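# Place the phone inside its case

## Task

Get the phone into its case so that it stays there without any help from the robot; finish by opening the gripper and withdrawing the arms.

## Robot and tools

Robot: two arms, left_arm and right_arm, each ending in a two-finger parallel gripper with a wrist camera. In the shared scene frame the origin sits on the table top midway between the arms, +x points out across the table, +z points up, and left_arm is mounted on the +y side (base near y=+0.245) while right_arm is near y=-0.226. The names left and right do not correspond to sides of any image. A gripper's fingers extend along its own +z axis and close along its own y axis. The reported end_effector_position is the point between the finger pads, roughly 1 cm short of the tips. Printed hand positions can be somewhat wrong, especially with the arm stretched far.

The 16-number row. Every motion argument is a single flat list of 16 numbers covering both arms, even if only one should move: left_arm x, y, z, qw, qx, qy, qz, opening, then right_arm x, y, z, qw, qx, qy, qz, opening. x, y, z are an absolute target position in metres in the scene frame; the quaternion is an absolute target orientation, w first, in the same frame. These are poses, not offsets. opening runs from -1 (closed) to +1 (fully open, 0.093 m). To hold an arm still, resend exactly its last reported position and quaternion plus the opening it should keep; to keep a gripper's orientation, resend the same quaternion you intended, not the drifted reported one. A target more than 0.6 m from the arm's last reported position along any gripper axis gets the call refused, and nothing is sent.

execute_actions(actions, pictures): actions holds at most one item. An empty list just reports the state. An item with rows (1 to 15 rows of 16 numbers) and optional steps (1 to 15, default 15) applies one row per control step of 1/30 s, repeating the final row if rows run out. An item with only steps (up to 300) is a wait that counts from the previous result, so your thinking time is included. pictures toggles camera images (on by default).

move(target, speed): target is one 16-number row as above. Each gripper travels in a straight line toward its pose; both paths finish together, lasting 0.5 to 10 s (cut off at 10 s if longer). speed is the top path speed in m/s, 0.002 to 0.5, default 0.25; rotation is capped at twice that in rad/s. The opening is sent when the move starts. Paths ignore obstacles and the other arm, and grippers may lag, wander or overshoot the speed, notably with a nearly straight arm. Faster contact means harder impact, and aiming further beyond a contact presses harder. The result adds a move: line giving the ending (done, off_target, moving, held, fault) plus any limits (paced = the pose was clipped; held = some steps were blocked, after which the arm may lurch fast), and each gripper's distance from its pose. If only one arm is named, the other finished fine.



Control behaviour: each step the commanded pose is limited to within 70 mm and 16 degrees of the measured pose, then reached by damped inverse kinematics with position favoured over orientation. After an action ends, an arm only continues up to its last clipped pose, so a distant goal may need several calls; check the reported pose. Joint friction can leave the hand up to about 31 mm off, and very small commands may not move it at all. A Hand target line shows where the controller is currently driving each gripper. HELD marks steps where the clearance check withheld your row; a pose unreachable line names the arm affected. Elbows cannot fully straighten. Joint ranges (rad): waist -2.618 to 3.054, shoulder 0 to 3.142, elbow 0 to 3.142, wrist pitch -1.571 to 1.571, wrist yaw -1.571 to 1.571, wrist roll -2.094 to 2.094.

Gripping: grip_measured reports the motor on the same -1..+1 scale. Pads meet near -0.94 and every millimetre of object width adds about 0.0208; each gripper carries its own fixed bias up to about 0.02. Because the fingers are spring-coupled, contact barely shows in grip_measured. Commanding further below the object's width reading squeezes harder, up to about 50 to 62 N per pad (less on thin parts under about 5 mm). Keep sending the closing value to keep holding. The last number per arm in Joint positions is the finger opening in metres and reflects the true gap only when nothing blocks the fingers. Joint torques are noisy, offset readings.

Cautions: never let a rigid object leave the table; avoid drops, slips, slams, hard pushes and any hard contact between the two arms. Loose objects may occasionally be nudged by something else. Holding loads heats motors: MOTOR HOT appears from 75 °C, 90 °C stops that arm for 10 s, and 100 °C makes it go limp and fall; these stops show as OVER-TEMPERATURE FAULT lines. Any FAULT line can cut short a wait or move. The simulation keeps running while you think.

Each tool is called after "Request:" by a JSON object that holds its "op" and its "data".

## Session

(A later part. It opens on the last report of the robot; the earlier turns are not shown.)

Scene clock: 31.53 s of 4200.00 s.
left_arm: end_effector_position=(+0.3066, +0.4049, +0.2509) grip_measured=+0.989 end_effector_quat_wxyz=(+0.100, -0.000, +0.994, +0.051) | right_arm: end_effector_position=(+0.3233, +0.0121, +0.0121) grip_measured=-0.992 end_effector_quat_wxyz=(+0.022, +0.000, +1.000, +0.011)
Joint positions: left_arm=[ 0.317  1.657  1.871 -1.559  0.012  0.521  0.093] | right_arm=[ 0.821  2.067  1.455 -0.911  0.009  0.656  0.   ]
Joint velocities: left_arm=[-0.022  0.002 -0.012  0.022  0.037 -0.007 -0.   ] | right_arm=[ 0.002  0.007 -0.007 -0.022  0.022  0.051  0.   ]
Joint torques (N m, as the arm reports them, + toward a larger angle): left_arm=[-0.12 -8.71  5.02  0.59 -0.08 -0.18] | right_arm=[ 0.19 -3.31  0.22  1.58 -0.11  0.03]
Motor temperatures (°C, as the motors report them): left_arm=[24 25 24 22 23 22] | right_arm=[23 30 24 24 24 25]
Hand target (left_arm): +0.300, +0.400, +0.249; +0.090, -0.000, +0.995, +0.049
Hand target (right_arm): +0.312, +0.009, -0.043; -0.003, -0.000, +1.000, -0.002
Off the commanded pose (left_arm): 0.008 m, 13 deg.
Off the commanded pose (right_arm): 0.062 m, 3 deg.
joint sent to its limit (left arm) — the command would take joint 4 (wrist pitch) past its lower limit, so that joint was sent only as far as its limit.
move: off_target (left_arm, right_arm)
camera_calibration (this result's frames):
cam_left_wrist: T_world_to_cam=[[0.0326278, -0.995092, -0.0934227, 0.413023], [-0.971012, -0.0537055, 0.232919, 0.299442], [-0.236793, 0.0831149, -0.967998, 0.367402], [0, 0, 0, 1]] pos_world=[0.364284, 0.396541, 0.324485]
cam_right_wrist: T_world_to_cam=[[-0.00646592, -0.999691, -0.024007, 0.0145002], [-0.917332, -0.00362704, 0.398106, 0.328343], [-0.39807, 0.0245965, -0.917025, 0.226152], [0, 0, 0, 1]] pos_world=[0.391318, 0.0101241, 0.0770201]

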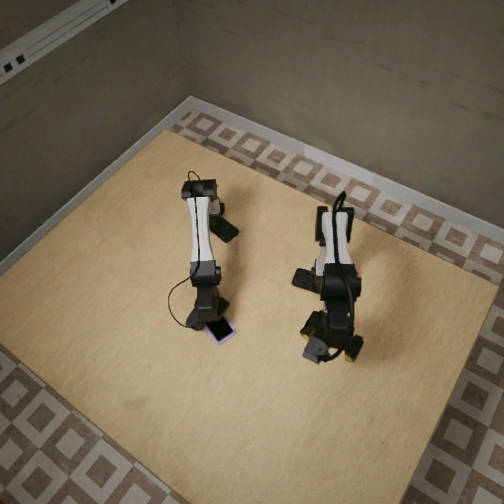

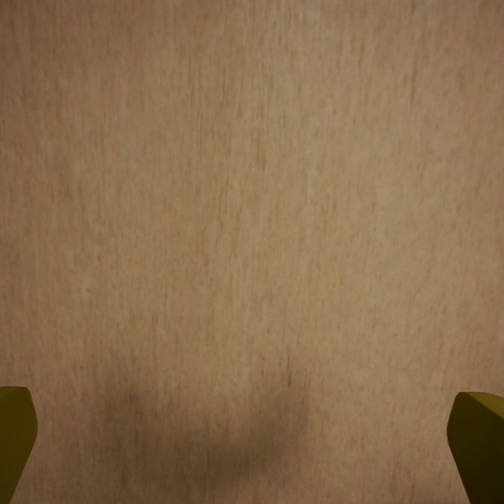

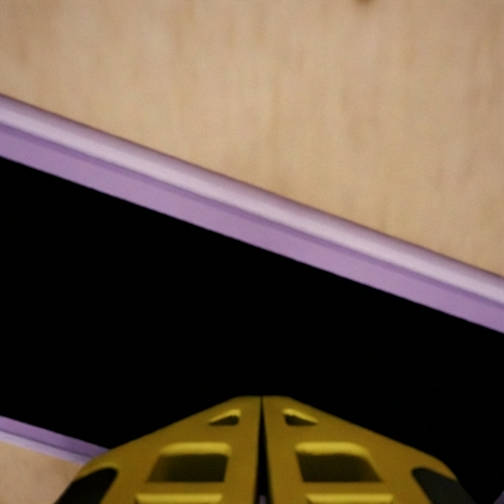

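Near side in; press the far side.

Request:
{"op": "move", "data": {"target": [0.3,0.4,0.25,0,0,1,0,1,0.365,0.04,0.05,0,0,1,0,-1]}}

Request:
{"op": "move", "data": {"target": [0.3,0.4,0.25,0,0,1,0,1,0.358,0.04,-0.05,0,0,1,0,-1], "speed": 0.05}}

Request:
{"op": "move", "data": {"target": [0.3,0.4,0.25,0,0,1,0,1,0.34,-0.02,0.05,0,0,1,0,-1]}}

Request:
{"op": "move", "data": {"target": [0.3,0.4,0.25,0,0,1,0,1,0.333,-0.02,-0.05,0,0,1,0,-1], "speed": 0.05}}

Request:
{"op": "move", "data": {"target": [0.3,0.4,0.25,0,0,1,0,1,0.33,0.02,0.11,0,0,1,0,-1]}}

Scene clock: 39.90 s of 4200.00 s.
left_arm: end_effector_position=(+0.3066, +0.4049, +0.2509) grip_measured=+0.989 end_effector_quat_wxyz=(+0.100, -0.000, +0.994, +0.051) | right_arm: end_effector_position=(+0.3617, +0.0415, +0.0502) grip_measured=-0.992 end_effector_quat_wxyz=(+0.004, -0.003, +1.000, -0.003)
Joint positions: left_arm=[ 0.317  1.657  1.871 -1.559  0.012  0.521  0.093] | right_arm=[ 0.821  2.265  1.931 -1.234  0.009  0.649  0.   ]
Joint velocities: left_arm=[ 0.002  0.012 -0.037  0.007  0.007 -0.022  0.   ] | right_arm=[-0.002 -0.022  0.002 -0.051  0.022 -0.022  0.   ]
Joint torques (N m, as the arm reports them, + toward a larger angle): left_arm=[-0.14 -8.67  5.05  0.58 -0.09 -0.18] | right_arm=[ -0.98 -12.49   8.72   0.23  -0.12  -0.08]
Motor temperatures (°C, as the motors report them): left_arm=[24 26 24 22 23 22] | right_arm=[23 29 24 25 24 25]
Hand target (left_arm): +0.300, +0.400, +0.249; +0.090, -0.000, +0.995, +0.049
Hand target (right_arm): +0.366, +0.041, +0.050; +0.000, -0.000, +1.000, +0.000
Off the commanded pose (left_arm): 0.008 m, 13 deg.
Off the commanded pose (right_arm): 0.004 m, 1 deg.
joint sent to its limit (left arm) — the command would take joint 4 (wrist pitch) past its lower limit, so that joint was sent only as far as its limit.
After step 90, 4.17 s passed at rest.
move: off_target (left_arm)
camera_calibration (this result's frames):
cam_left_wrist: T_world_to_cam=[[0.0326278, -0.995092, -0.0934227, 0.413023], [-0.971012, -0.0537055, 0.232919, 0.299442], [-0.236793, 0.0831149, -0.967998, 0.367402], [0, 0, 0, 1]] pos_world=[0.364284, 0.396541, 0.324485]
cam_right_wrist: T_world_to_cam=[[0.0000391422, -0.999991, 0.00416714, 0.0413376], [-0.902292, 0.00176124, 0.431121, 0.34113], [-0.431125, -0.00377685, -0.902285, 0.288027], [0, 0, 0, 1]] pos_world=[0.431973, 0.0418243, 0.112642]

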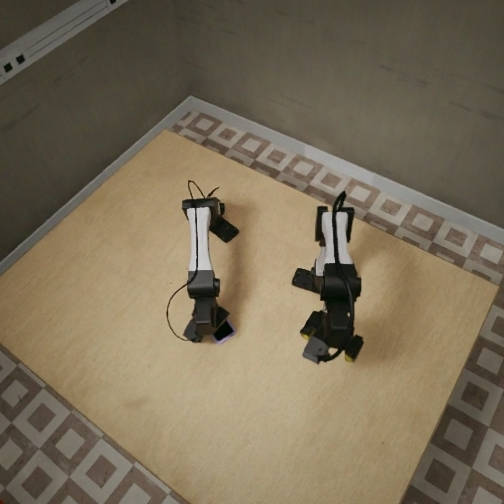

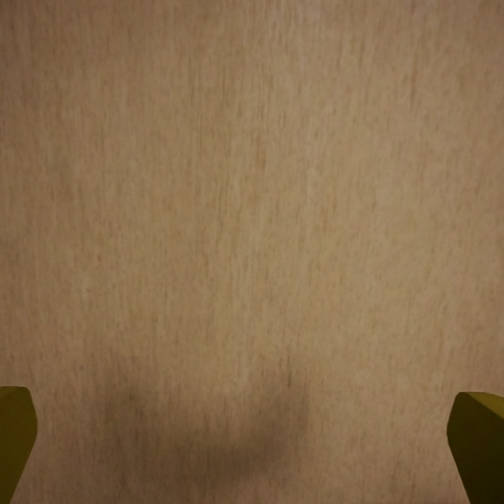

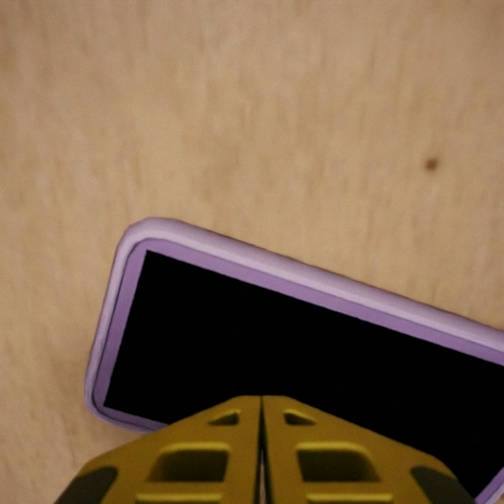

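Scene clock: 42.40 s of 4200.00 s.
left_arm: end_effector_position=(+0.3066, +0.4049, +0.2509) grip_measured=+0.989 end_effector_quat_wxyz=(+0.100, -0.000, +0.994, +0.051) | right_arm: end_effector_position=(+0.3594, +0.0397, +0.0123) grip_measured=-0.992 end_effector_quat_wxyz=(+0.024, -0.003, +1.000, +0.013)
Joint positions: left_arm=[ 0.317  1.657  1.871 -1.559  0.012  0.521  0.093] | right_arm=[ 0.821  2.23   1.718 -1.004  0.009  0.648  0.   ]
Joint velocities: left_arm=[ 0.022 -0.012  0.012 -0.022  0.037  0.022 -0.001] | right_arm=[-0.002 -0.002 -0.017 -0.007  0.037  0.081  0.   ]
Joint torques (N m, as the arm reports them, + toward a larger angle): left_arm=[-0.12 -8.68  5.04  0.58 -0.08 -0.17] | right_arm=[-0.32 -5.44  0.8   1.4  -0.12  0.02]
Motor temperatures (°C, as the motors report them): left_arm=[24 26 24 22 23 22] | right_arm=[23 29 24 25 24 25]
Hand target (left_arm): +0.300, +0.400, +0.249; +0.090, -0.000, +0.995, +0.049
Hand target (right_arm): +0.351, +0.034, -0.044; -0.002, -0.000, +1.000, -0.002
Off the commanded pose (left_arm): 0.008 m, 13 deg.
Off the commanded pose (right_arm): 0.062 m, 3 deg.
joint sent to its limit (left arm) — the command would take joint 4 (wrist pitch) past its lower limit, so that joint was sent only as far as its limit.
move: off_target (left_arm, right_arm)
camera_calibration (this result's frames):
cam_left_wrist: T_world_to_cam=[[0.0326278, -0.995092, -0.0934227, 0.413023], [-0.971012, -0.0537055, 0.232919, 0.299442], [-0.236793, 0.0831149, -0.967998, 0.367402], [0, 0, 0, 1]] pos_world=[0.364284, 0.396541, 0.324485]
cam_right_wrist: T_world_to_cam=[[0.000890401, -0.99963, -0.0271676, 0.0397802], [-0.919143, -0.0115201, 0.393756, 0.36245], [-0.393923, 0.0246203, -0.918813, 0.238471], [0, 0, 0, 1]] pos_world=[0.427048, 0.0380697, 0.0774741]

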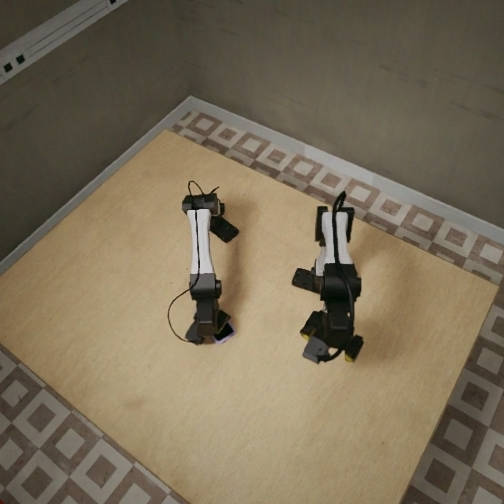

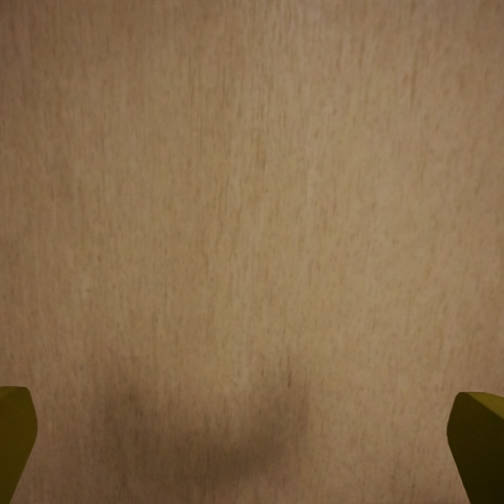

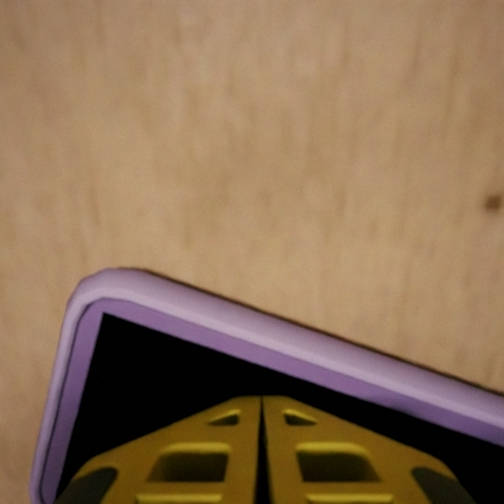

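Scene clock: 43.33 s of 4200.00 s.
left_arm: end_effector_position=(+0.3066, +0.4049, +0.2509) grip_measured=+0.989 end_effector_quat_wxyz=(+0.100, -0.000, +0.994, +0.051) | right_arm: end_effector_position=(+0.3456, -0.0155, +0.0473) grip_measured=-0.992 end_effector_quat_wxyz=(+0.004, +0.001, +1.000, -0.001)
Joint positions: left_arm=[ 0.317  1.657  1.871 -1.559  0.012  0.521  0.093] | right_arm=[ 0.731  2.074  1.614 -1.104  0.007  0.566  0.   ]
Joint velocities: left_arm=[ 0.007  0.012 -0.012 -0.066  0.007 -0.037 -0.   ] | right_arm=[ 0.007 -0.012 -0.012  0.022 -0.066 -0.066  0.   ]
Joint torques (N m, as the arm reports them, + toward a larger angle): left_arm=[-0.14 -8.69  5.02  0.59 -0.08 -0.18] | right_arm=[ -0.45 -13.9    5.08   0.25  -0.12  -0.1 ]
Motor temperatures (°C, as the motors report them): left_arm=[24 26 24 22 23 22] | right_arm=[23 30 24 25 24 25]
Hand target (left_arm): +0.300, +0.400, +0.249; +0.090, -0.000, +0.995, +0.049
Hand target (right_arm): +0.340, -0.019, +0.051; -0.001, -0.000, +1.000, +0.001
Off the commanded pose (left_arm): 0.008 m, 13 deg.
Off the commanded pose (right_arm): 0.008 m, 1 deg.
joint sent to its limit (left arm) — the command would take joint 4 (wrist pitch) past its lower limit, so that joint was sent only as far as its limit.
move: off_target (left_arm)
camera_calibration (this result's frames):
cam_left_wrist: T_world_to_cam=[[0.0326278, -0.995092, -0.0934227, 0.413023], [-0.971012, -0.0537055, 0.232919, 0.299442], [-0.236793, 0.0831149, -0.967998, 0.367402], [0, 0, 0, 1]] pos_world=[0.364284, 0.396541, 0.324485]
cam_right_wrist: T_world_to_cam=[[-0.0083495, -0.999965, 0.00100928, -0.0126102], [-0.902751, 0.00797189, 0.43009, 0.328289], [-0.430083, 0.00267991, -0.902785, 0.277991], [0, 0, 0, 1]] pos_world=[0.415817, -0.0159718, 0.109785]

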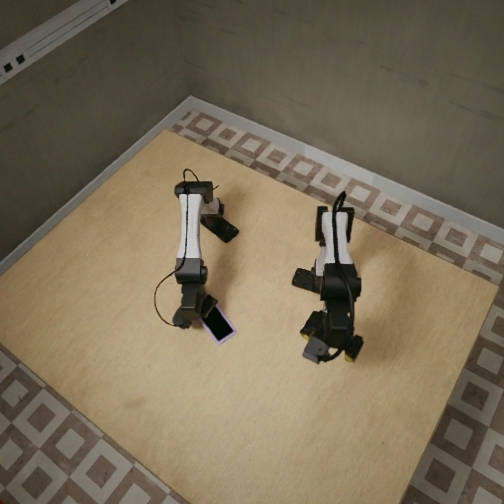

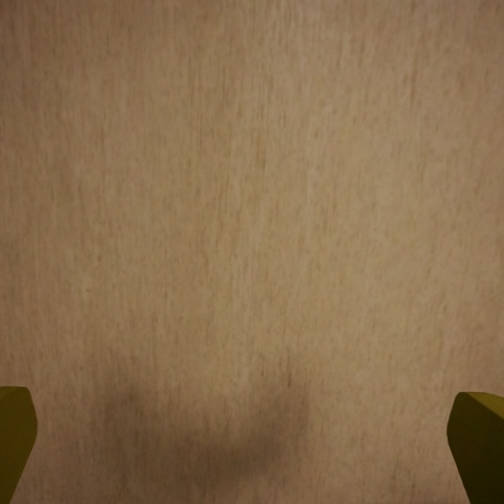

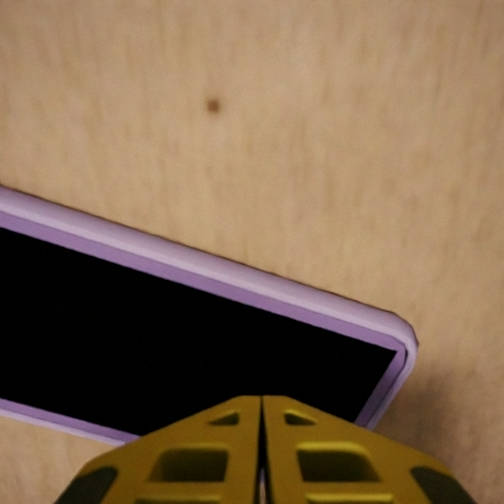

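Scene clock: 45.83 s of 4200.00 s.
left_arm: end_effector_position=(+0.3066, +0.4049, +0.2509) grip_measured=+0.989 end_effector_quat_wxyz=(+0.100, -0.000, +0.994, +0.051) | right_arm: end_effector_position=(+0.3396, -0.0193, +0.0120) grip_measured=-0.992 end_effector_quat_wxyz=(+0.030, +0.001, +0.999, +0.015)
Joint positions: left_arm=[ 0.317  1.657  1.871 -1.559  0.012  0.521  0.093] | right_arm=[ 0.731  2.036  1.407 -0.875  0.007  0.566  0.   ]
Joint velocities: left_arm=[-0.007 -0.002 -0.002  0.037 -0.022  0.037  0.001] | right_arm=[ 0.012 -0.007 -0.017 -0.095  0.007 -0.081  0.   ]
Joint torques (N m, as the arm reports them, + toward a larger angle): left_arm=[-0.13 -8.7   5.03  0.59 -0.08 -0.18] | right_arm=[ 0.04 -3.05  0.13  1.45 -0.09 -0.01]
Motor temperatures (°C, as the motors report them): left_arm=[24 26 24 22 23 22] | right_arm=[23 30 24 25 24 25]
Hand target (left_arm): +0.300, +0.400, +0.249; +0.090, -0.000, +0.995, +0.049
Hand target (right_arm): +0.325, -0.025, -0.043; -0.002, +0.000, +1.000, -0.002
Off the commanded pose (left_arm): 0.008 m, 13 deg.
Off the commanded pose (right_arm): 0.062 m, 4 deg.
joint sent to its limit (left arm) — the command would take joint 4 (wrist pitch) past its lower limit, so that joint was sent only as far as its limit.
move: off_target (left_arm, right_arm)
camera_calibration (this result's frames):
cam_left_wrist: T_world_to_cam=[[0.0326278, -0.995092, -0.0934227, 0.413023], [-0.971012, -0.0537055, 0.232919, 0.299442], [-0.236793, 0.0831149, -0.967998, 0.367402], [0, 0, 0, 1]] pos_world=[0.364284, 0.396541, 0.324485]
cam_right_wrist: T_world_to_cam=[[-0.00755947, -0.999465, -0.0318245, -0.0162525], [-0.923605, -0.0052195, 0.383311, 0.345501], [-0.383272, 0.0322909, -0.923071, 0.228528], [0, 0, 0, 1]] pos_world=[0.406572, -0.0218198, 0.077996]

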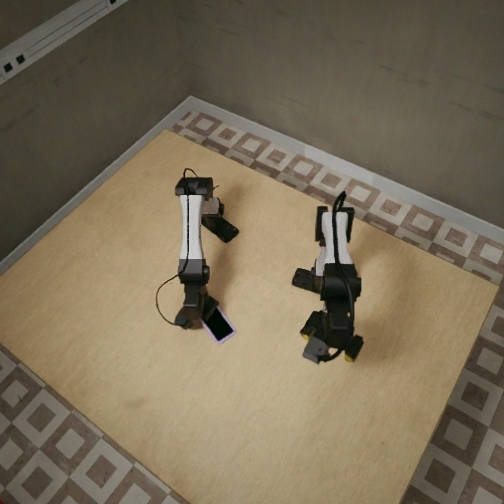

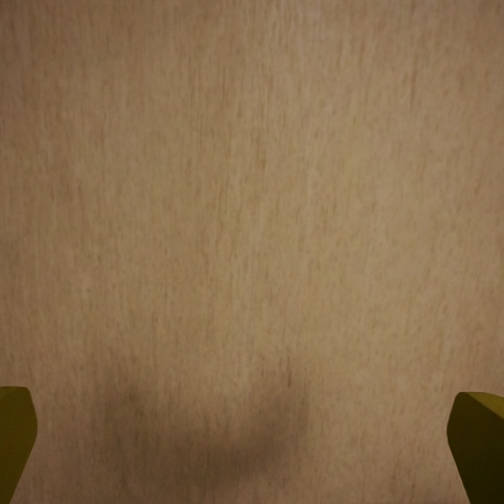

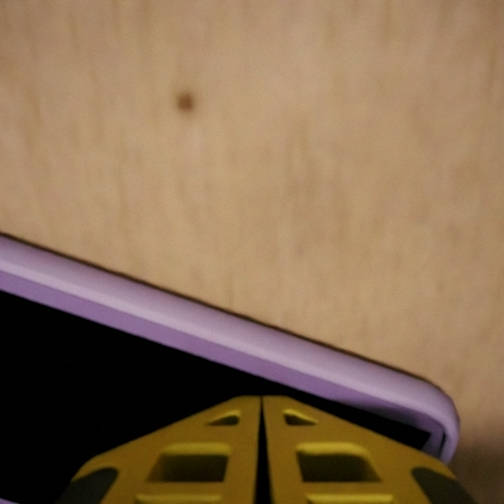

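Scene clock: 47.07 s of 4200.00 s.
left_arm: end_effector_position=(+0.3066, +0.4049, +0.2509) grip_measured=+0.989 end_effector_quat_wxyz=(+0.100, -0.000, +0.994, +0.051) | right_arm: end_effector_position=(+0.3328, +0.0177, +0.1098) grip_measured=-0.992 end_effector_quat_wxyz=(+0.004, -0.000, +1.000, -0.001)
Joint positions: left_arm=[ 0.317  1.657  1.871 -1.559  0.012  0.521  0.093] | right_arm=[ 0.817  2.086  1.881 -1.361  0.007  0.65   0.   ]
Joint velocities: left_arm=[-0.002  0.002  0.007  0.007  0.037  0.037 -0.   ] | right_arm=[ 0.007 -0.012  0.012  0.037  0.022 -0.081  0.   ]
Joint torques (N m, as the arm reports them, + toward a larger angle): left_arm=[-0.13 -8.66  5.01  0.59 -0.08 -0.18] | right_arm=[  0.13 -11.2    8.27   0.22  -0.08   0.02]
Motor temperatures (°C, as the motors report them): left_arm=[24 26 24 22 23 22] | right_arm=[23 30 24 25 24 25]
Hand target (left_arm): +0.300, +0.400, +0.249; +0.090, -0.000, +0.995, +0.049
Hand target (right_arm): +0.332, +0.021, +0.110; +0.001, -0.001, +1.000, -0.001
Off the commanded pose (left_arm): 0.008 m, 13 deg.
Off the commanded pose (right_arm): 0.004 m, 0 deg.
joint sent to its limit (left arm) — the command would take joint 4 (wrist pitch) past its lower limit, so that joint was sent only as far as its limit.
move: off_target (left_arm)
camera_calibration (this result's frames):
cam_left_wrist: T_world_to_cam=[[0.0326278, -0.995092, -0.0934227, 0.413023], [-0.971012, -0.0537055, 0.232919, 0.299442], [-0.236793, 0.0831149, -0.967998, 0.367402], [0, 0, 0, 1]] pos_world=[0.364284, 0.396541, 0.324485]
cam_right_wrist: T_world_to_cam=[[-0.0052937, -0.999986, 0.000948356, 0.0194187], [-0.902461, 0.00518592, 0.430741, 0.2895], [-0.43074, 0.00142436, -0.902475, 0.329039], [0, 0, 0, 1]] pos_world=[0.403095, 0.0174484, 0.172232]

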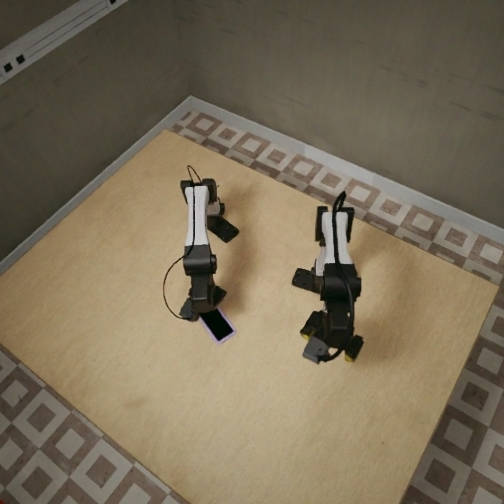

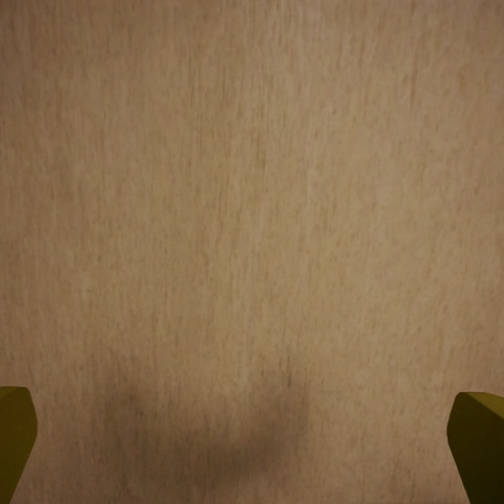

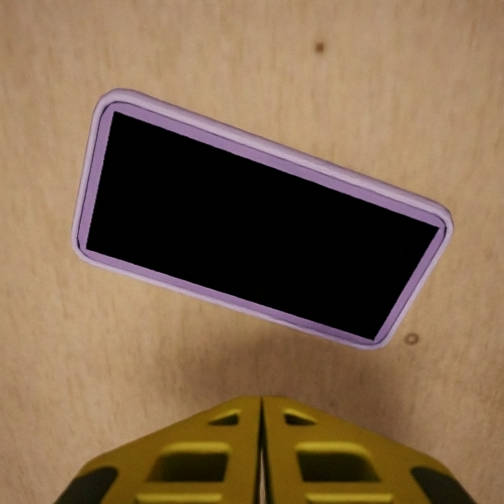

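Request:
{"op": "finished_scene", "data": {"scene": 1}}

The scene is finished: the task was done.


## Next scene

The same job, from a new start.

Request:
{"op": "execute_actions", "data": {"actions": []}}

Scene clock: 0.00 s of 4200.00 s.
left_arm: end_effector_position=(+0.3155, +0.2530, +0.2991) grip_measured=+0.989 end_effector_quat_wxyz=(+0.649, -0.651, +0.347, -0.189) | right_arm: end_effector_position=(+0.1256, +0.0555, +0.1440) grip_measured=+1.000 end_effector_quat_wxyz=(+0.067, -0.387, +0.776, +0.494)
Joint positions: left_arm=[-0.78   1.039  0.809 -0.185 -1.353 -1.771  0.093] | right_arm=[ 0.893  1.236  0.705 -0.452 -0.921  0.098  0.093]
Joint velocities: left_arm=[-0.007  0.002  0.007 -0.022 -0.022  0.007  0.001] | right_arm=[ 0.012 -0.022  0.017 -0.081 -0.066 -0.007  0.   ]
Joint torques (N m, as the arm reports them, + toward a larger angle): no reading
Motor temperatures (°C, as the motors report them): left_arm=[24 23 23 21 23 22] | right_arm=[23 25 23 23 24 25]
Hand target (left_arm): +0.315, +0.253, +0.299; +0.649, -0.651, +0.347, -0.189
Hand target (right_arm): +0.126, +0.055, +0.144; +0.067, -0.387, +0.776, +0.494
camera_calibration (this result's frames):
cam_left_wrist: T_world_to_cam=[[0.187967, -0.0685122, 0.979783, -0.338331], [0.329494, -0.935356, -0.128618, 0.209611], [0.925258, 0.347008, -0.153242, -0.248277], [0, 0, 0, 1]] pos_world=[0.22425, 0.259036, 0.320404]
cam_right_wrist: T_world_to_cam=[[0.66255, -0.214069, -0.717776, 0.0321106], [-0.50197, -0.838151, -0.213378, 0.176767], [-0.555927, 0.501675, -0.662772, 0.224046], [0, 0, 0, 1]] pos_world=[0.19201, 0.042633, 0.209258]

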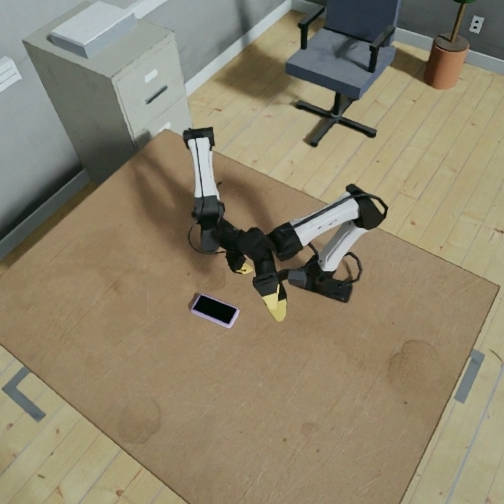

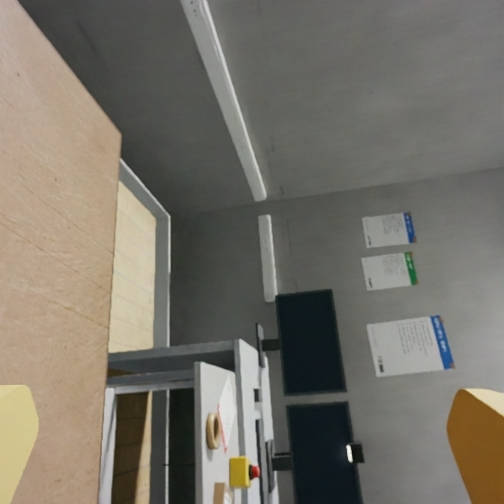

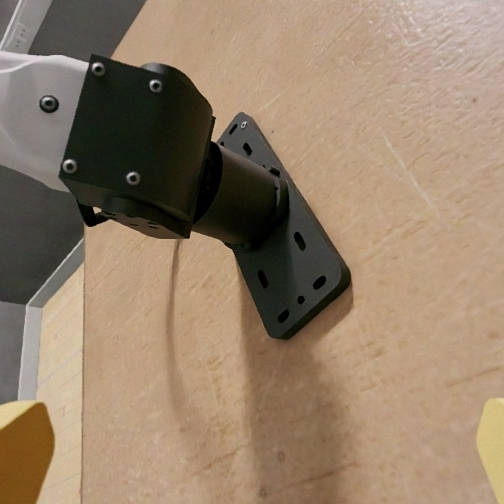

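Request:
{"op": "move", "data": {"target": [0.3,0.4,0.25,0,0,1,0,1,0.1256,0.0555,0.144,0.067,-0.387,0.776,0.494,-1]}}

Request:
{"op": "move", "data": {"target": [0.3,0.4,0.25,0,0,1,0,1,0.3,-0.008,0.11,0,0,1,0,-1]}}

Scene clock: 9.23 s of 4200.00 s.
left_arm: end_effector_position=(+0.2986, +0.3966, +0.2540) grip_measured=+0.989 end_effector_quat_wxyz=(+0.112, -0.009, +0.993, +0.041) | right_arm: end_effector_position=(+0.1256, +0.0555, +0.1440) grip_measured=-0.992 end_effector_quat_wxyz=(+0.067, -0.387, +0.776, +0.494)
Joint positions: left_arm=[ 0.321  1.61   1.832 -1.557  0.039  0.506  0.093] | right_arm=[ 0.893  1.236  0.705 -0.452 -0.921  0.098  0.   ]
Joint velocities: left_arm=[-0.002 -0.002  0.002 -0.007 -0.022 -0.066 -0.   ] | right_arm=[-0.012 -0.012  0.002  0.022 -0.022 -0.007  0.   ]
Joint torques (N m, as the arm reports them, + toward a larger angle): left_arm=[-0.16 -5.42  7.74  0.6  -0.03 -0.05] | right_arm=[-0.24 -4.33  7.53  1.2  -0.48 -0.06]
Motor temperatures (°C, as the motors report them): left_arm=[24 23 24 22 23 22] | right_arm=[23 26 24 24 25 25]
Hand target (left_arm): +0.299, +0.396, +0.252; +0.100, +0.001, +0.994, +0.040
Hand target (right_arm): +0.126, +0.055, +0.144; +0.067, -0.387, +0.776, +0.494
Off the commanded pose (left_arm): 0.005 m, 14 deg.
Off the commanded pose (right_arm): 0.000 m, 0 deg.
joint sent to its limit (left arm) — the command would take joint 4 (wrist pitch) past its lower limit, so that joint was sent only as far as its limit.
After step 90, 0.80 s passed at rest.
move: off_target (left_arm)
camera_calibration (this result's frames):
cam_left_wrist: T_world_to_cam=[[0.0480035, -0.996325, -0.0709435, 0.395513], [-0.975366, -0.0620666, 0.211683, 0.300516], [-0.215308, 0.0590343, -0.97476, 0.374106], [0, 0, 0, 1]] pos_world=[0.354675, 0.390626, 0.329108]
cam_right_wrist: T_world_to_cam=[[0.66255, -0.214069, -0.717776, 0.0321106], [-0.50197, -0.838151, -0.213378, 0.176767], [-0.555927, 0.501675, -0.662772, 0.224046], [0, 0, 0, 1]] pos_world=[0.19201, 0.042633, 0.209258]

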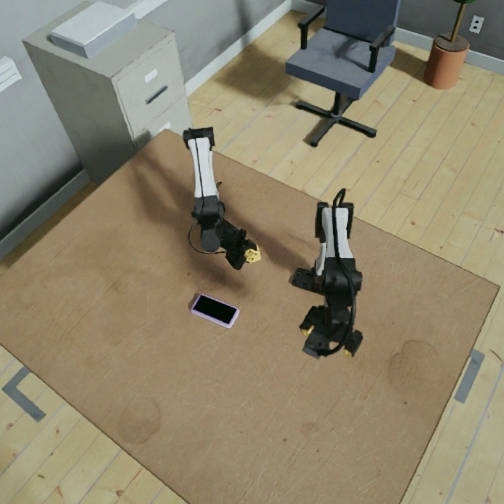

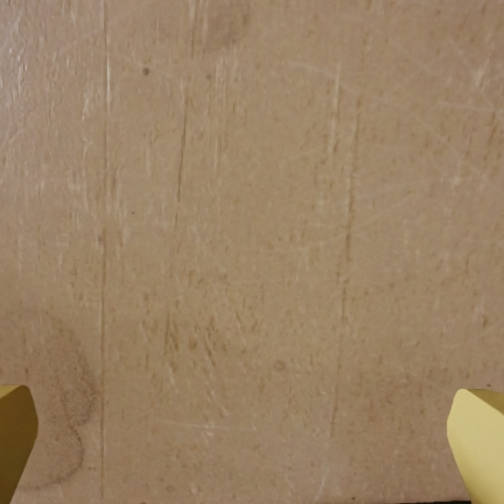

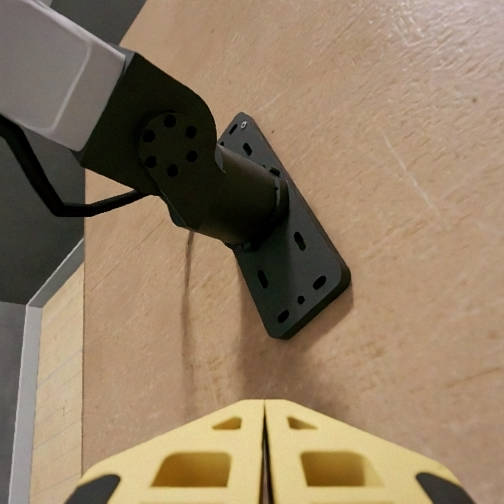

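Scene clock: 12.57 s of 4200.00 s.
left_arm: end_effector_position=(+0.2979, +0.4013, +0.2499) grip_measured=+0.989 end_effector_quat_wxyz=(+0.099, -0.010, +0.994, +0.049) | right_arm: end_effector_position=(+0.2921, -0.0077, +0.1118) grip_measured=-0.992 end_effector_quat_wxyz=(-0.001, -0.012, +1.000, +0.006)
Joint positions: left_arm=[ 0.321  1.624  1.832 -1.558  0.013  0.506  0.093] | right_arm=[ 0.821  1.888  1.607 -1.285 -0.011  0.632  0.   ]
Joint velocities: left_arm=[-0.017  0.032  0.002 -0.081 -0.037 -0.007 -0.001] | right_arm=[-0.002 -0.007  0.002  0.037  0.037  0.095  0.   ]
Joint torques (N m, as the arm reports them, + toward a larger angle): left_arm=[-0.51 -5.66  8.06  0.57 -0.08  0.  ] | right_arm=[-1.01 -8.86  8.68  0.25  0.07  0.04]
Motor temperatures (°C, as the motors report them): left_arm=[24 23 24 22 23 22] | right_arm=[23 26 25 24 25 25]
Hand target (left_arm): +0.300, +0.400, +0.250; +0.090, -0.001, +0.995, +0.049
Hand target (right_arm): +0.298, -0.010, +0.112; +0.000, -0.003, +1.000, +0.000
Off the commanded pose (left_arm): 0.002 m, 13 deg.
Off the commanded pose (right_arm): 0.008 m, 2 deg.
joint sent to its limit (left arm) — the command would take joint 4 (wrist pitch) past its lower limit, so that joint was sent only as far as its limit.
move: off_target (left_arm)
camera_calibration (this result's frames):
cam_left_wrist: T_world_to_cam=[[0.0519403, -0.994838, -0.0871781, 0.402272], [-0.96936, -0.0712116, 0.235095, 0.297096], [-0.240089, 0.0722961, -0.968055, 0.370012], [0, 0, 0, 1]] pos_world=[0.355935, 0.394602, 0.323416]
cam_right_wrist: T_world_to_cam=[[0.0172389, -0.99976, -0.0135342, -0.0111129], [-0.897705, -0.0214367, 0.440076, 0.249354], [-0.44026, 0.0045633, -0.897859, 0.315607], [0, 0, 0, 1]] pos_world=[0.362987, -0.00720506, 0.173485]

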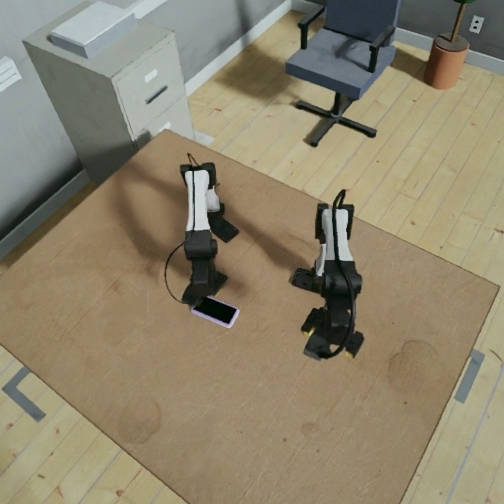

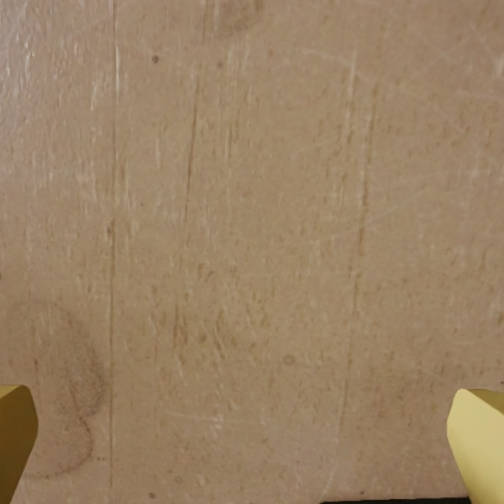

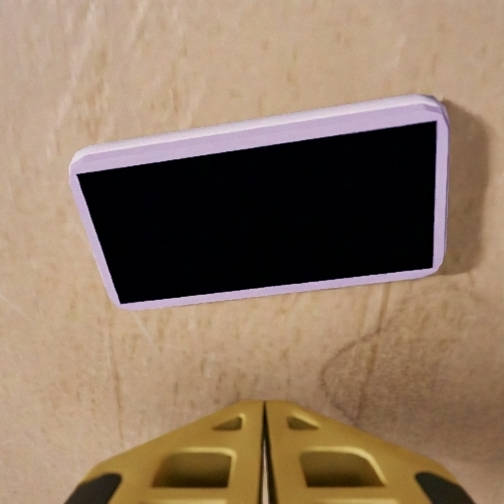

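Center ≈ (0.302, -0.013).

Request:
{"op": "move", "data": {"target": [0.3,0.4,0.25,0,0,1,0,1,0.306,-0.013,0.05,0,0,1,0,-1]}}

Request:
{"op": "move", "data": {"target": [0.3,0.4,0.25,0,0,1,0,1,0.299,-0.013,-0.05,0,0,1,0,-1], "speed": 0.05}}

Request:
{"op": "wait", "data": {"seconds": 2}}

Request:
{"op": "move", "data": {"target": [0.3,0.4,0.25,0,0,1,0,1,0.3,-0.008,0.11,0,0,1,0,-1]}}

Scene clock: 17.83 s of 4200.00 s.
left_arm: end_effector_position=(+0.2985, +0.4004, +0.2499) grip_measured=+0.989 end_effector_quat_wxyz=(+0.099, -0.008, +0.994, +0.049) | right_arm: end_effector_position=(+0.3027, -0.0088, +0.0571) grip_measured=-0.992 end_effector_quat_wxyz=(+0.001, -0.003, +1.000, +0.007)
Joint positions: left_arm=[ 0.317  1.624  1.832 -1.558  0.012  0.506  0.093] | right_arm=[ 0.802  1.942  1.462 -1.08  -0.01   0.63   0.   ]
Joint velocities: left_arm=[ 0.007  0.007 -0.022  0.022  0.051  0.022  0.001] | right_arm=[ 0.002  0.007 -0.022  0.066 -0.051 -0.007  0.   ]
Joint torques (N m, as the arm reports them, + toward a larger angle): left_arm=[-0.2  -5.66  8.03  0.57 -0.08  0.  ] | right_arm=[-0.91 -9.89  5.77  0.44  0.04 -0.09]
Motor temperatures (°C, as the motors report them): left_arm=[24 23 25 22 23 22] | right_arm=[23 27 26 24 25 25]
Hand target (left_arm): +0.300, +0.400, +0.249; +0.090, -0.001, +0.995, +0.049
Hand target (right_arm): +0.305, -0.014, +0.050; -0.001, -0.000, +1.000, +0.000
Off the commanded pose (left_arm): 0.002 m, 13 deg.
Off the commanded pose (right_arm): 0.009 m, 1 deg.
joint sent to its limit (left arm) — the command would take joint 4 (wrist pitch) past its lower limit, so that joint was sent only as far as its limit.
After step 90, 1.20 s passed at rest.
move: off_target (left_arm)
camera_calibration (this result's frames):
cam_left_wrist: T_world_to_cam=[[0.0482786, -0.994964, -0.0878374, 0.402627], [-0.969526, -0.0678269, 0.235412, 0.296159], [-0.240184, 0.0737953, -0.967918, 0.369599], [0, 0, 0, 1]] pos_world=[0.356468, 0.393413, 0.323388]
cam_right_wrist: T_world_to_cam=[[-0.00100545, -0.999875, -0.0157889, -0.00752436], [-0.900134, -0.00597292, 0.435571, 0.284106], [-0.435611, 0.0146501, -0.900016, 0.270008], [0, 0, 0, 1]] pos_world=[0.373345, -0.00978213, 0.119145]

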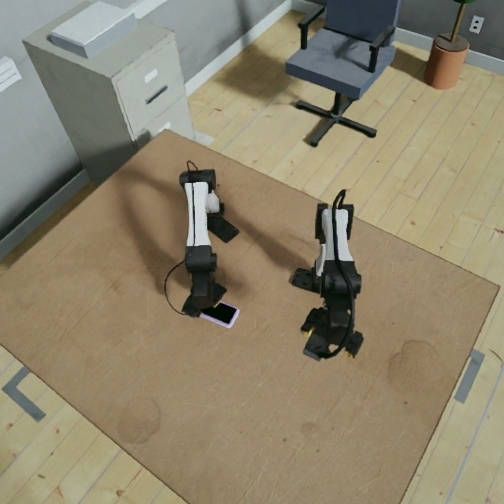

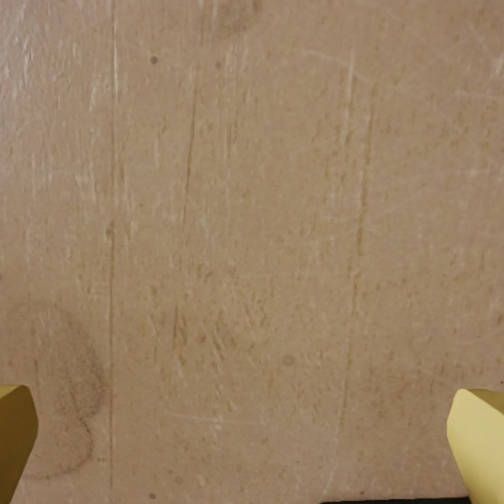

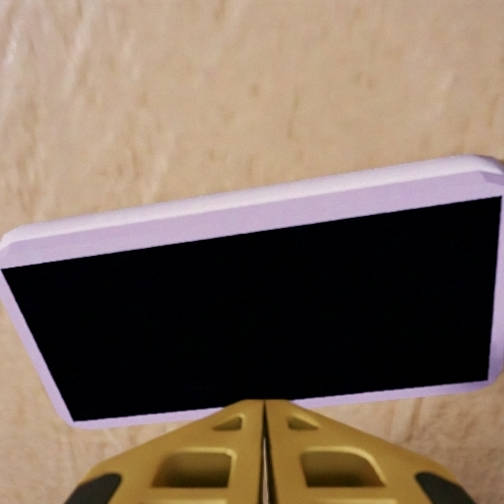

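Scene clock: 20.30 s of 4200.00 s.
left_arm: end_effector_position=(+0.2985, +0.4004, +0.2499) grip_measured=+0.989 end_effector_quat_wxyz=(+0.099, -0.008, +0.994, +0.049) | right_arm: end_effector_position=(+0.3001, -0.0107, +0.0121) grip_measured=-0.992 end_effector_quat_wxyz=(+0.017, -0.003, +1.000, +0.018)
Joint positions: left_arm=[ 0.317  1.624  1.832 -1.558  0.012  0.506  0.093] | right_arm=[ 0.802  1.954  1.288 -0.856 -0.01   0.63   0.   ]
Joint velocities: left_arm=[-0.012  0.007  0.002  0.007 -0.022  0.037 -0.001] | right_arm=[ 0.007  0.007 -0.007 -0.11  -0.007 -0.022  0.   ]
Joint torques (N m, as the arm reports them, + toward a larger angle): left_arm=[-0.2  -5.65  8.03  0.57 -0.07  0.  ] | right_arm=[-0.16 -1.67 -0.37  1.69  0.06  0.02]
Motor temperatures (°C, as the motors report them): left_arm=[24 23 25 22 23 22] | right_arm=[23 27 26 24 25 25]
Hand target (left_arm): +0.300, +0.400, +0.249; +0.090, -0.001, +0.995, +0.049
Hand target (right_arm): +0.290, -0.019, -0.042; -0.003, -0.000, +1.000, -0.002
Off the commanded pose (left_arm): 0.002 m, 13 deg.
Off the commanded pose (right_arm): 0.062 m, 3 deg.
joint sent to its limit (left arm) — the command would take joint 4 (wrist pitch) past its lower limit, so that joint was sent only as far as its limit.
move: off_target (left_arm, right_arm)
camera_calibration (this result's frames):
cam_left_wrist: T_world_to_cam=[[0.0482786, -0.994964, -0.0878374, 0.402627], [-0.969526, -0.0678269, 0.235412, 0.296159], [-0.240184, 0.0737953, -0.967918, 0.369599], [0, 0, 0, 1]] pos_world=[0.356468, 0.393413, 0.323388]
cam_right_wrist: T_world_to_cam=[[-0.000172794, -0.999261, -0.0384275, -0.0101112], [-0.913082, -0.0155121, 0.407481, 0.305479], [-0.407776, 0.0351578, -0.912405, 0.220451], [0, 0, 0, 1]] pos_world=[0.36882, -0.0131157, 0.0762755]

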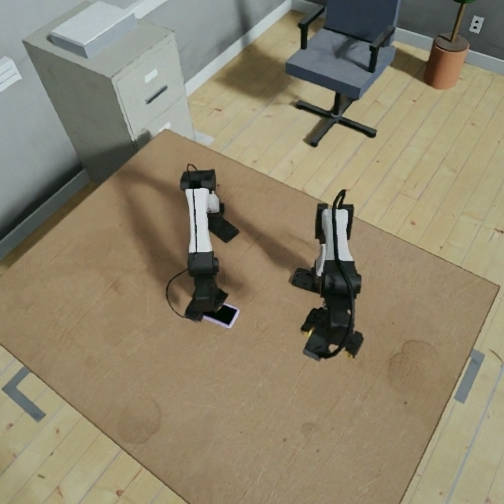

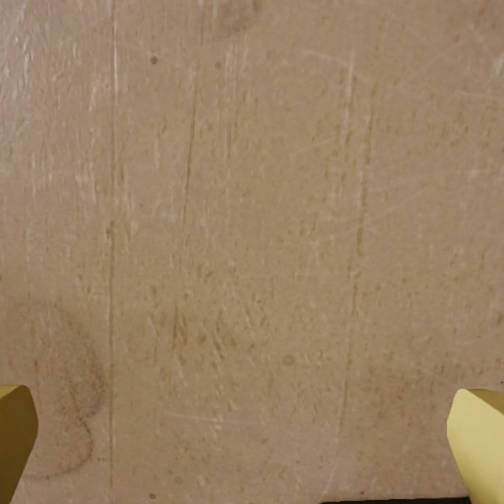

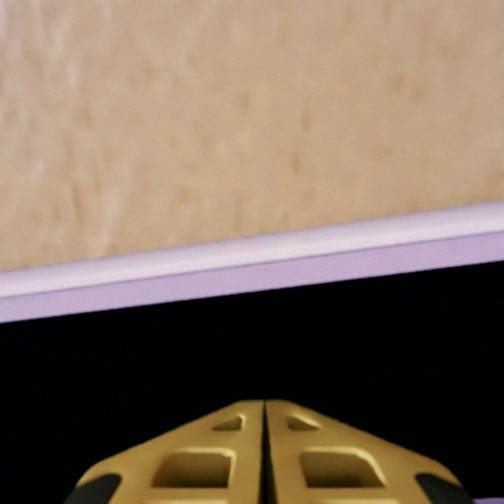

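Scene clock: 22.30 s of 4200.00 s.
left_arm: end_effector_position=(+0.2985, +0.4004, +0.2499) grip_measured=+0.989 end_effector_quat_wxyz=(+0.099, -0.008, +0.994, +0.049) | right_arm: end_effector_position=(+0.3001, -0.0107, +0.0120) grip_measured=-0.992 end_effector_quat_wxyz=(+0.017, -0.003, +1.000, +0.018)
Joint positions: left_arm=[ 0.317  1.624  1.832 -1.558  0.012  0.506  0.093] | right_arm=[ 0.802  1.954  1.287 -0.856 -0.01   0.63   0.   ]
Joint velocities: left_arm=[-0.002 -0.002 -0.007 -0.037 -0.037  0.022 -0.   ] | right_arm=[ 0.012 -0.022 -0.007  0.037  0.022  0.081  0.   ]
Joint torques (N m, as the arm reports them, + toward a larger angle): left_arm=[-0.19 -5.63  8.03  0.57 -0.08 -0.01] | right_arm=[-0.18 -1.75 -0.42  1.67  0.05  0.03]
Motor temperatures (°C, as the motors report them): left_arm=[24 23 25 22 23 22] | right_arm=[23 27 25 25 24 25]
Hand target (left_arm): +0.300, +0.400, +0.249; +0.090, -0.001, +0.995, +0.049
Hand target (right_arm): +0.290, -0.019, -0.042; -0.003, -0.000, +1.000, -0.002
Off the commanded pose (left_arm): 0.002 m, 13 deg.
Off the commanded pose (right_arm): 0.062 m, 3 deg.
Steps of this call (steps 1 to 60: nothing new was sent). Readings (end_effector_position):
1: left_arm (+0.2985, +0.4004, +0.2499) | right_arm (+0.3001, -0.0107, +0.0121)
2: left_arm (+0.2985, +0.4004, +0.2499) | right_arm (+0.3002, -0.0106, +0.0121)
4: left_arm (+0.2985, +0.4004, +0.2499) | right_arm (+0.3001, -0.0107, +0.0120)
8: left_arm (+0.2985, +0.4004, +0.2499) | right_arm (+0.3001, -0.0107, +0.0120)
60: the state above
camera_calibration (this result's frames):
cam_left_wrist: T_world_to_cam=[[0.0482786, -0.994964, -0.0878374, 0.402627], [-0.969526, -0.0678269, 0.235412, 0.296159], [-0.240184, 0.0737953, -0.967918, 0.369599], [0, 0, 0, 1]] pos_world=[0.356468, 0.393413, 0.323388]
cam_right_wrist: T_world_to_cam=[[-0.000172794, -0.999261, -0.0384275, -0.0101381], [-0.913082, -0.0155121, 0.407481, 0.305485], [-0.407776, 0.0351578, -0.912405, 0.220359], [0, 0, 0, 1]] pos_world=[0.368788, -0.0131393, 0.0761879]

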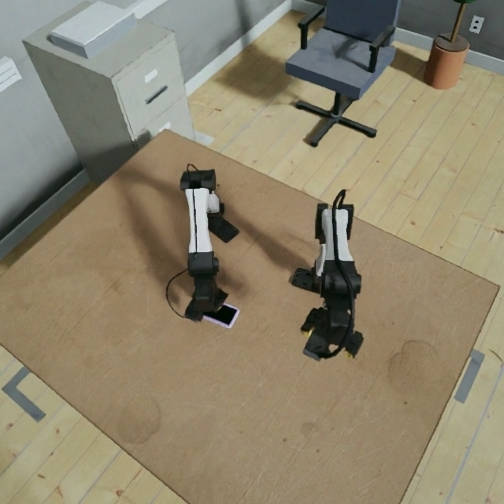

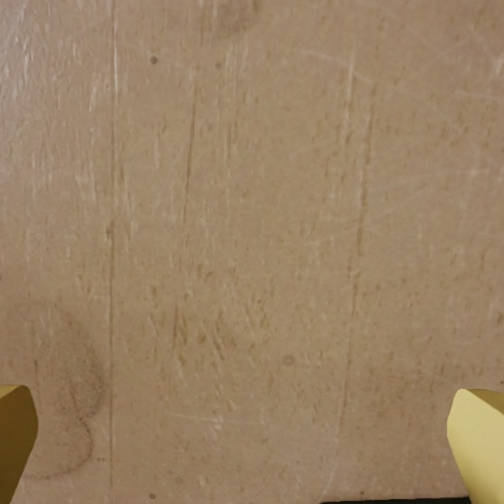

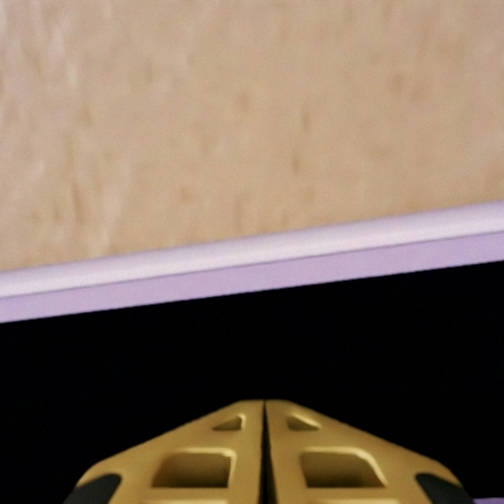

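Scene clock: 23.50 s of 4200.00 s.
left_arm: end_effector_position=(+0.2985, +0.4004, +0.2499) grip_measured=+0.989 end_effector_quat_wxyz=(+0.099, -0.008, +0.994, +0.049) | right_arm: end_effector_position=(+0.3009, -0.0102, +0.0981) grip_measured=-0.992 end_effector_quat_wxyz=(-0.014, +0.003, +1.000, -0.005)
Joint positions: left_arm=[ 0.317  1.624  1.832 -1.558  0.012  0.506  0.093] | right_arm=[ 0.802  1.945  1.63  -1.285 -0.009  0.64   0.   ]
Joint velocities: left_arm=[-0.017  0.002 -0.007 -0.037  0.022  0.007  0.   ] | right_arm=[ 0.002 -0.017 -0.017  0.007 -0.007 -0.007  0.   ]
Joint torques (N m, as the arm reports them, + toward a larger angle): left_arm=[-0.2  -5.65  8.03  0.57 -0.08  0.  ] | right_arm=[  0.45 -12.66   8.36   0.18   0.05   0.02]
Motor temperatures (°C, as the motors report them): left_arm=[24 23 26 22 23 22] | right_arm=[23 27 26 24 24 25]
Hand target (left_arm): +0.300, +0.400, +0.249; +0.090, -0.001, +0.995, +0.049
Hand target (right_arm): +0.302, -0.007, +0.110; +0.000, -0.000, +1.000, +0.000
Off the commanded pose (left_arm): 0.002 m, 13 deg.
Off the commanded pose (right_arm): 0.012 m, 2 deg.
joint sent to its limit (left arm) — the command would take joint 4 (wrist pitch) past its lower limit, so that joint was sent only as far as its limit.
move: off_target (left_arm, right_arm)
camera_calibration (this result's frames):
cam_left_wrist: T_world_to_cam=[[0.0482786, -0.994964, -0.0878374, 0.402627], [-0.969526, -0.0678269, 0.235412, 0.296159], [-0.240184, 0.0737953, -0.967918, 0.369599], [0, 0, 0, 1]] pos_world=[0.356468, 0.393413, 0.323388]
cam_right_wrist: T_world_to_cam=[[-0.0110381, -0.999904, 0.00837132, -0.00765935], [-0.885822, 0.013662, 0.463823, 0.257718], [-0.463893, -0.00229576, -0.885888, 0.313074], [0, 0, 0, 1]] pos_world=[0.373441, -0.0104608, 0.157878]

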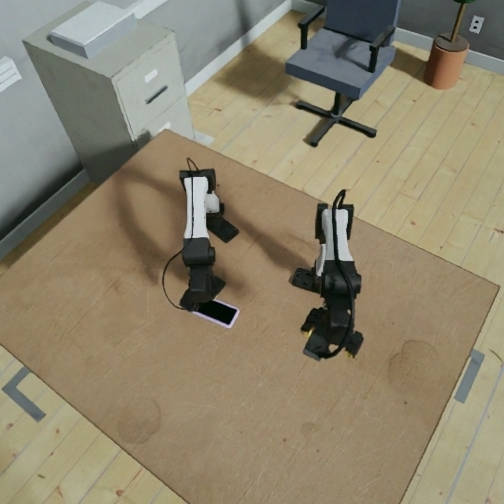

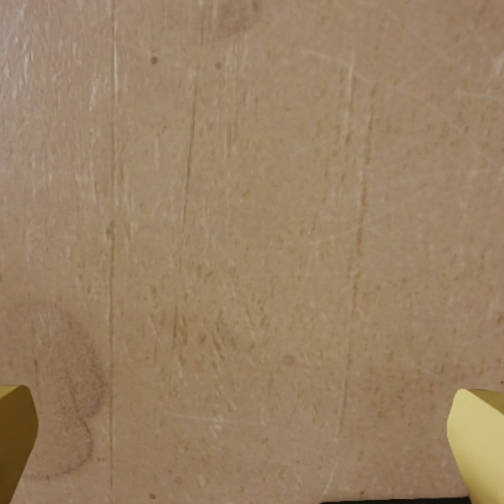

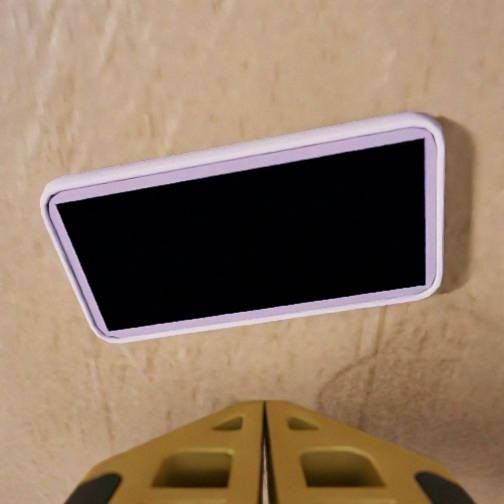

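Request:
{"op": "finished_scene", "data": {"scene": 2}}

The scene is finished: the task was done.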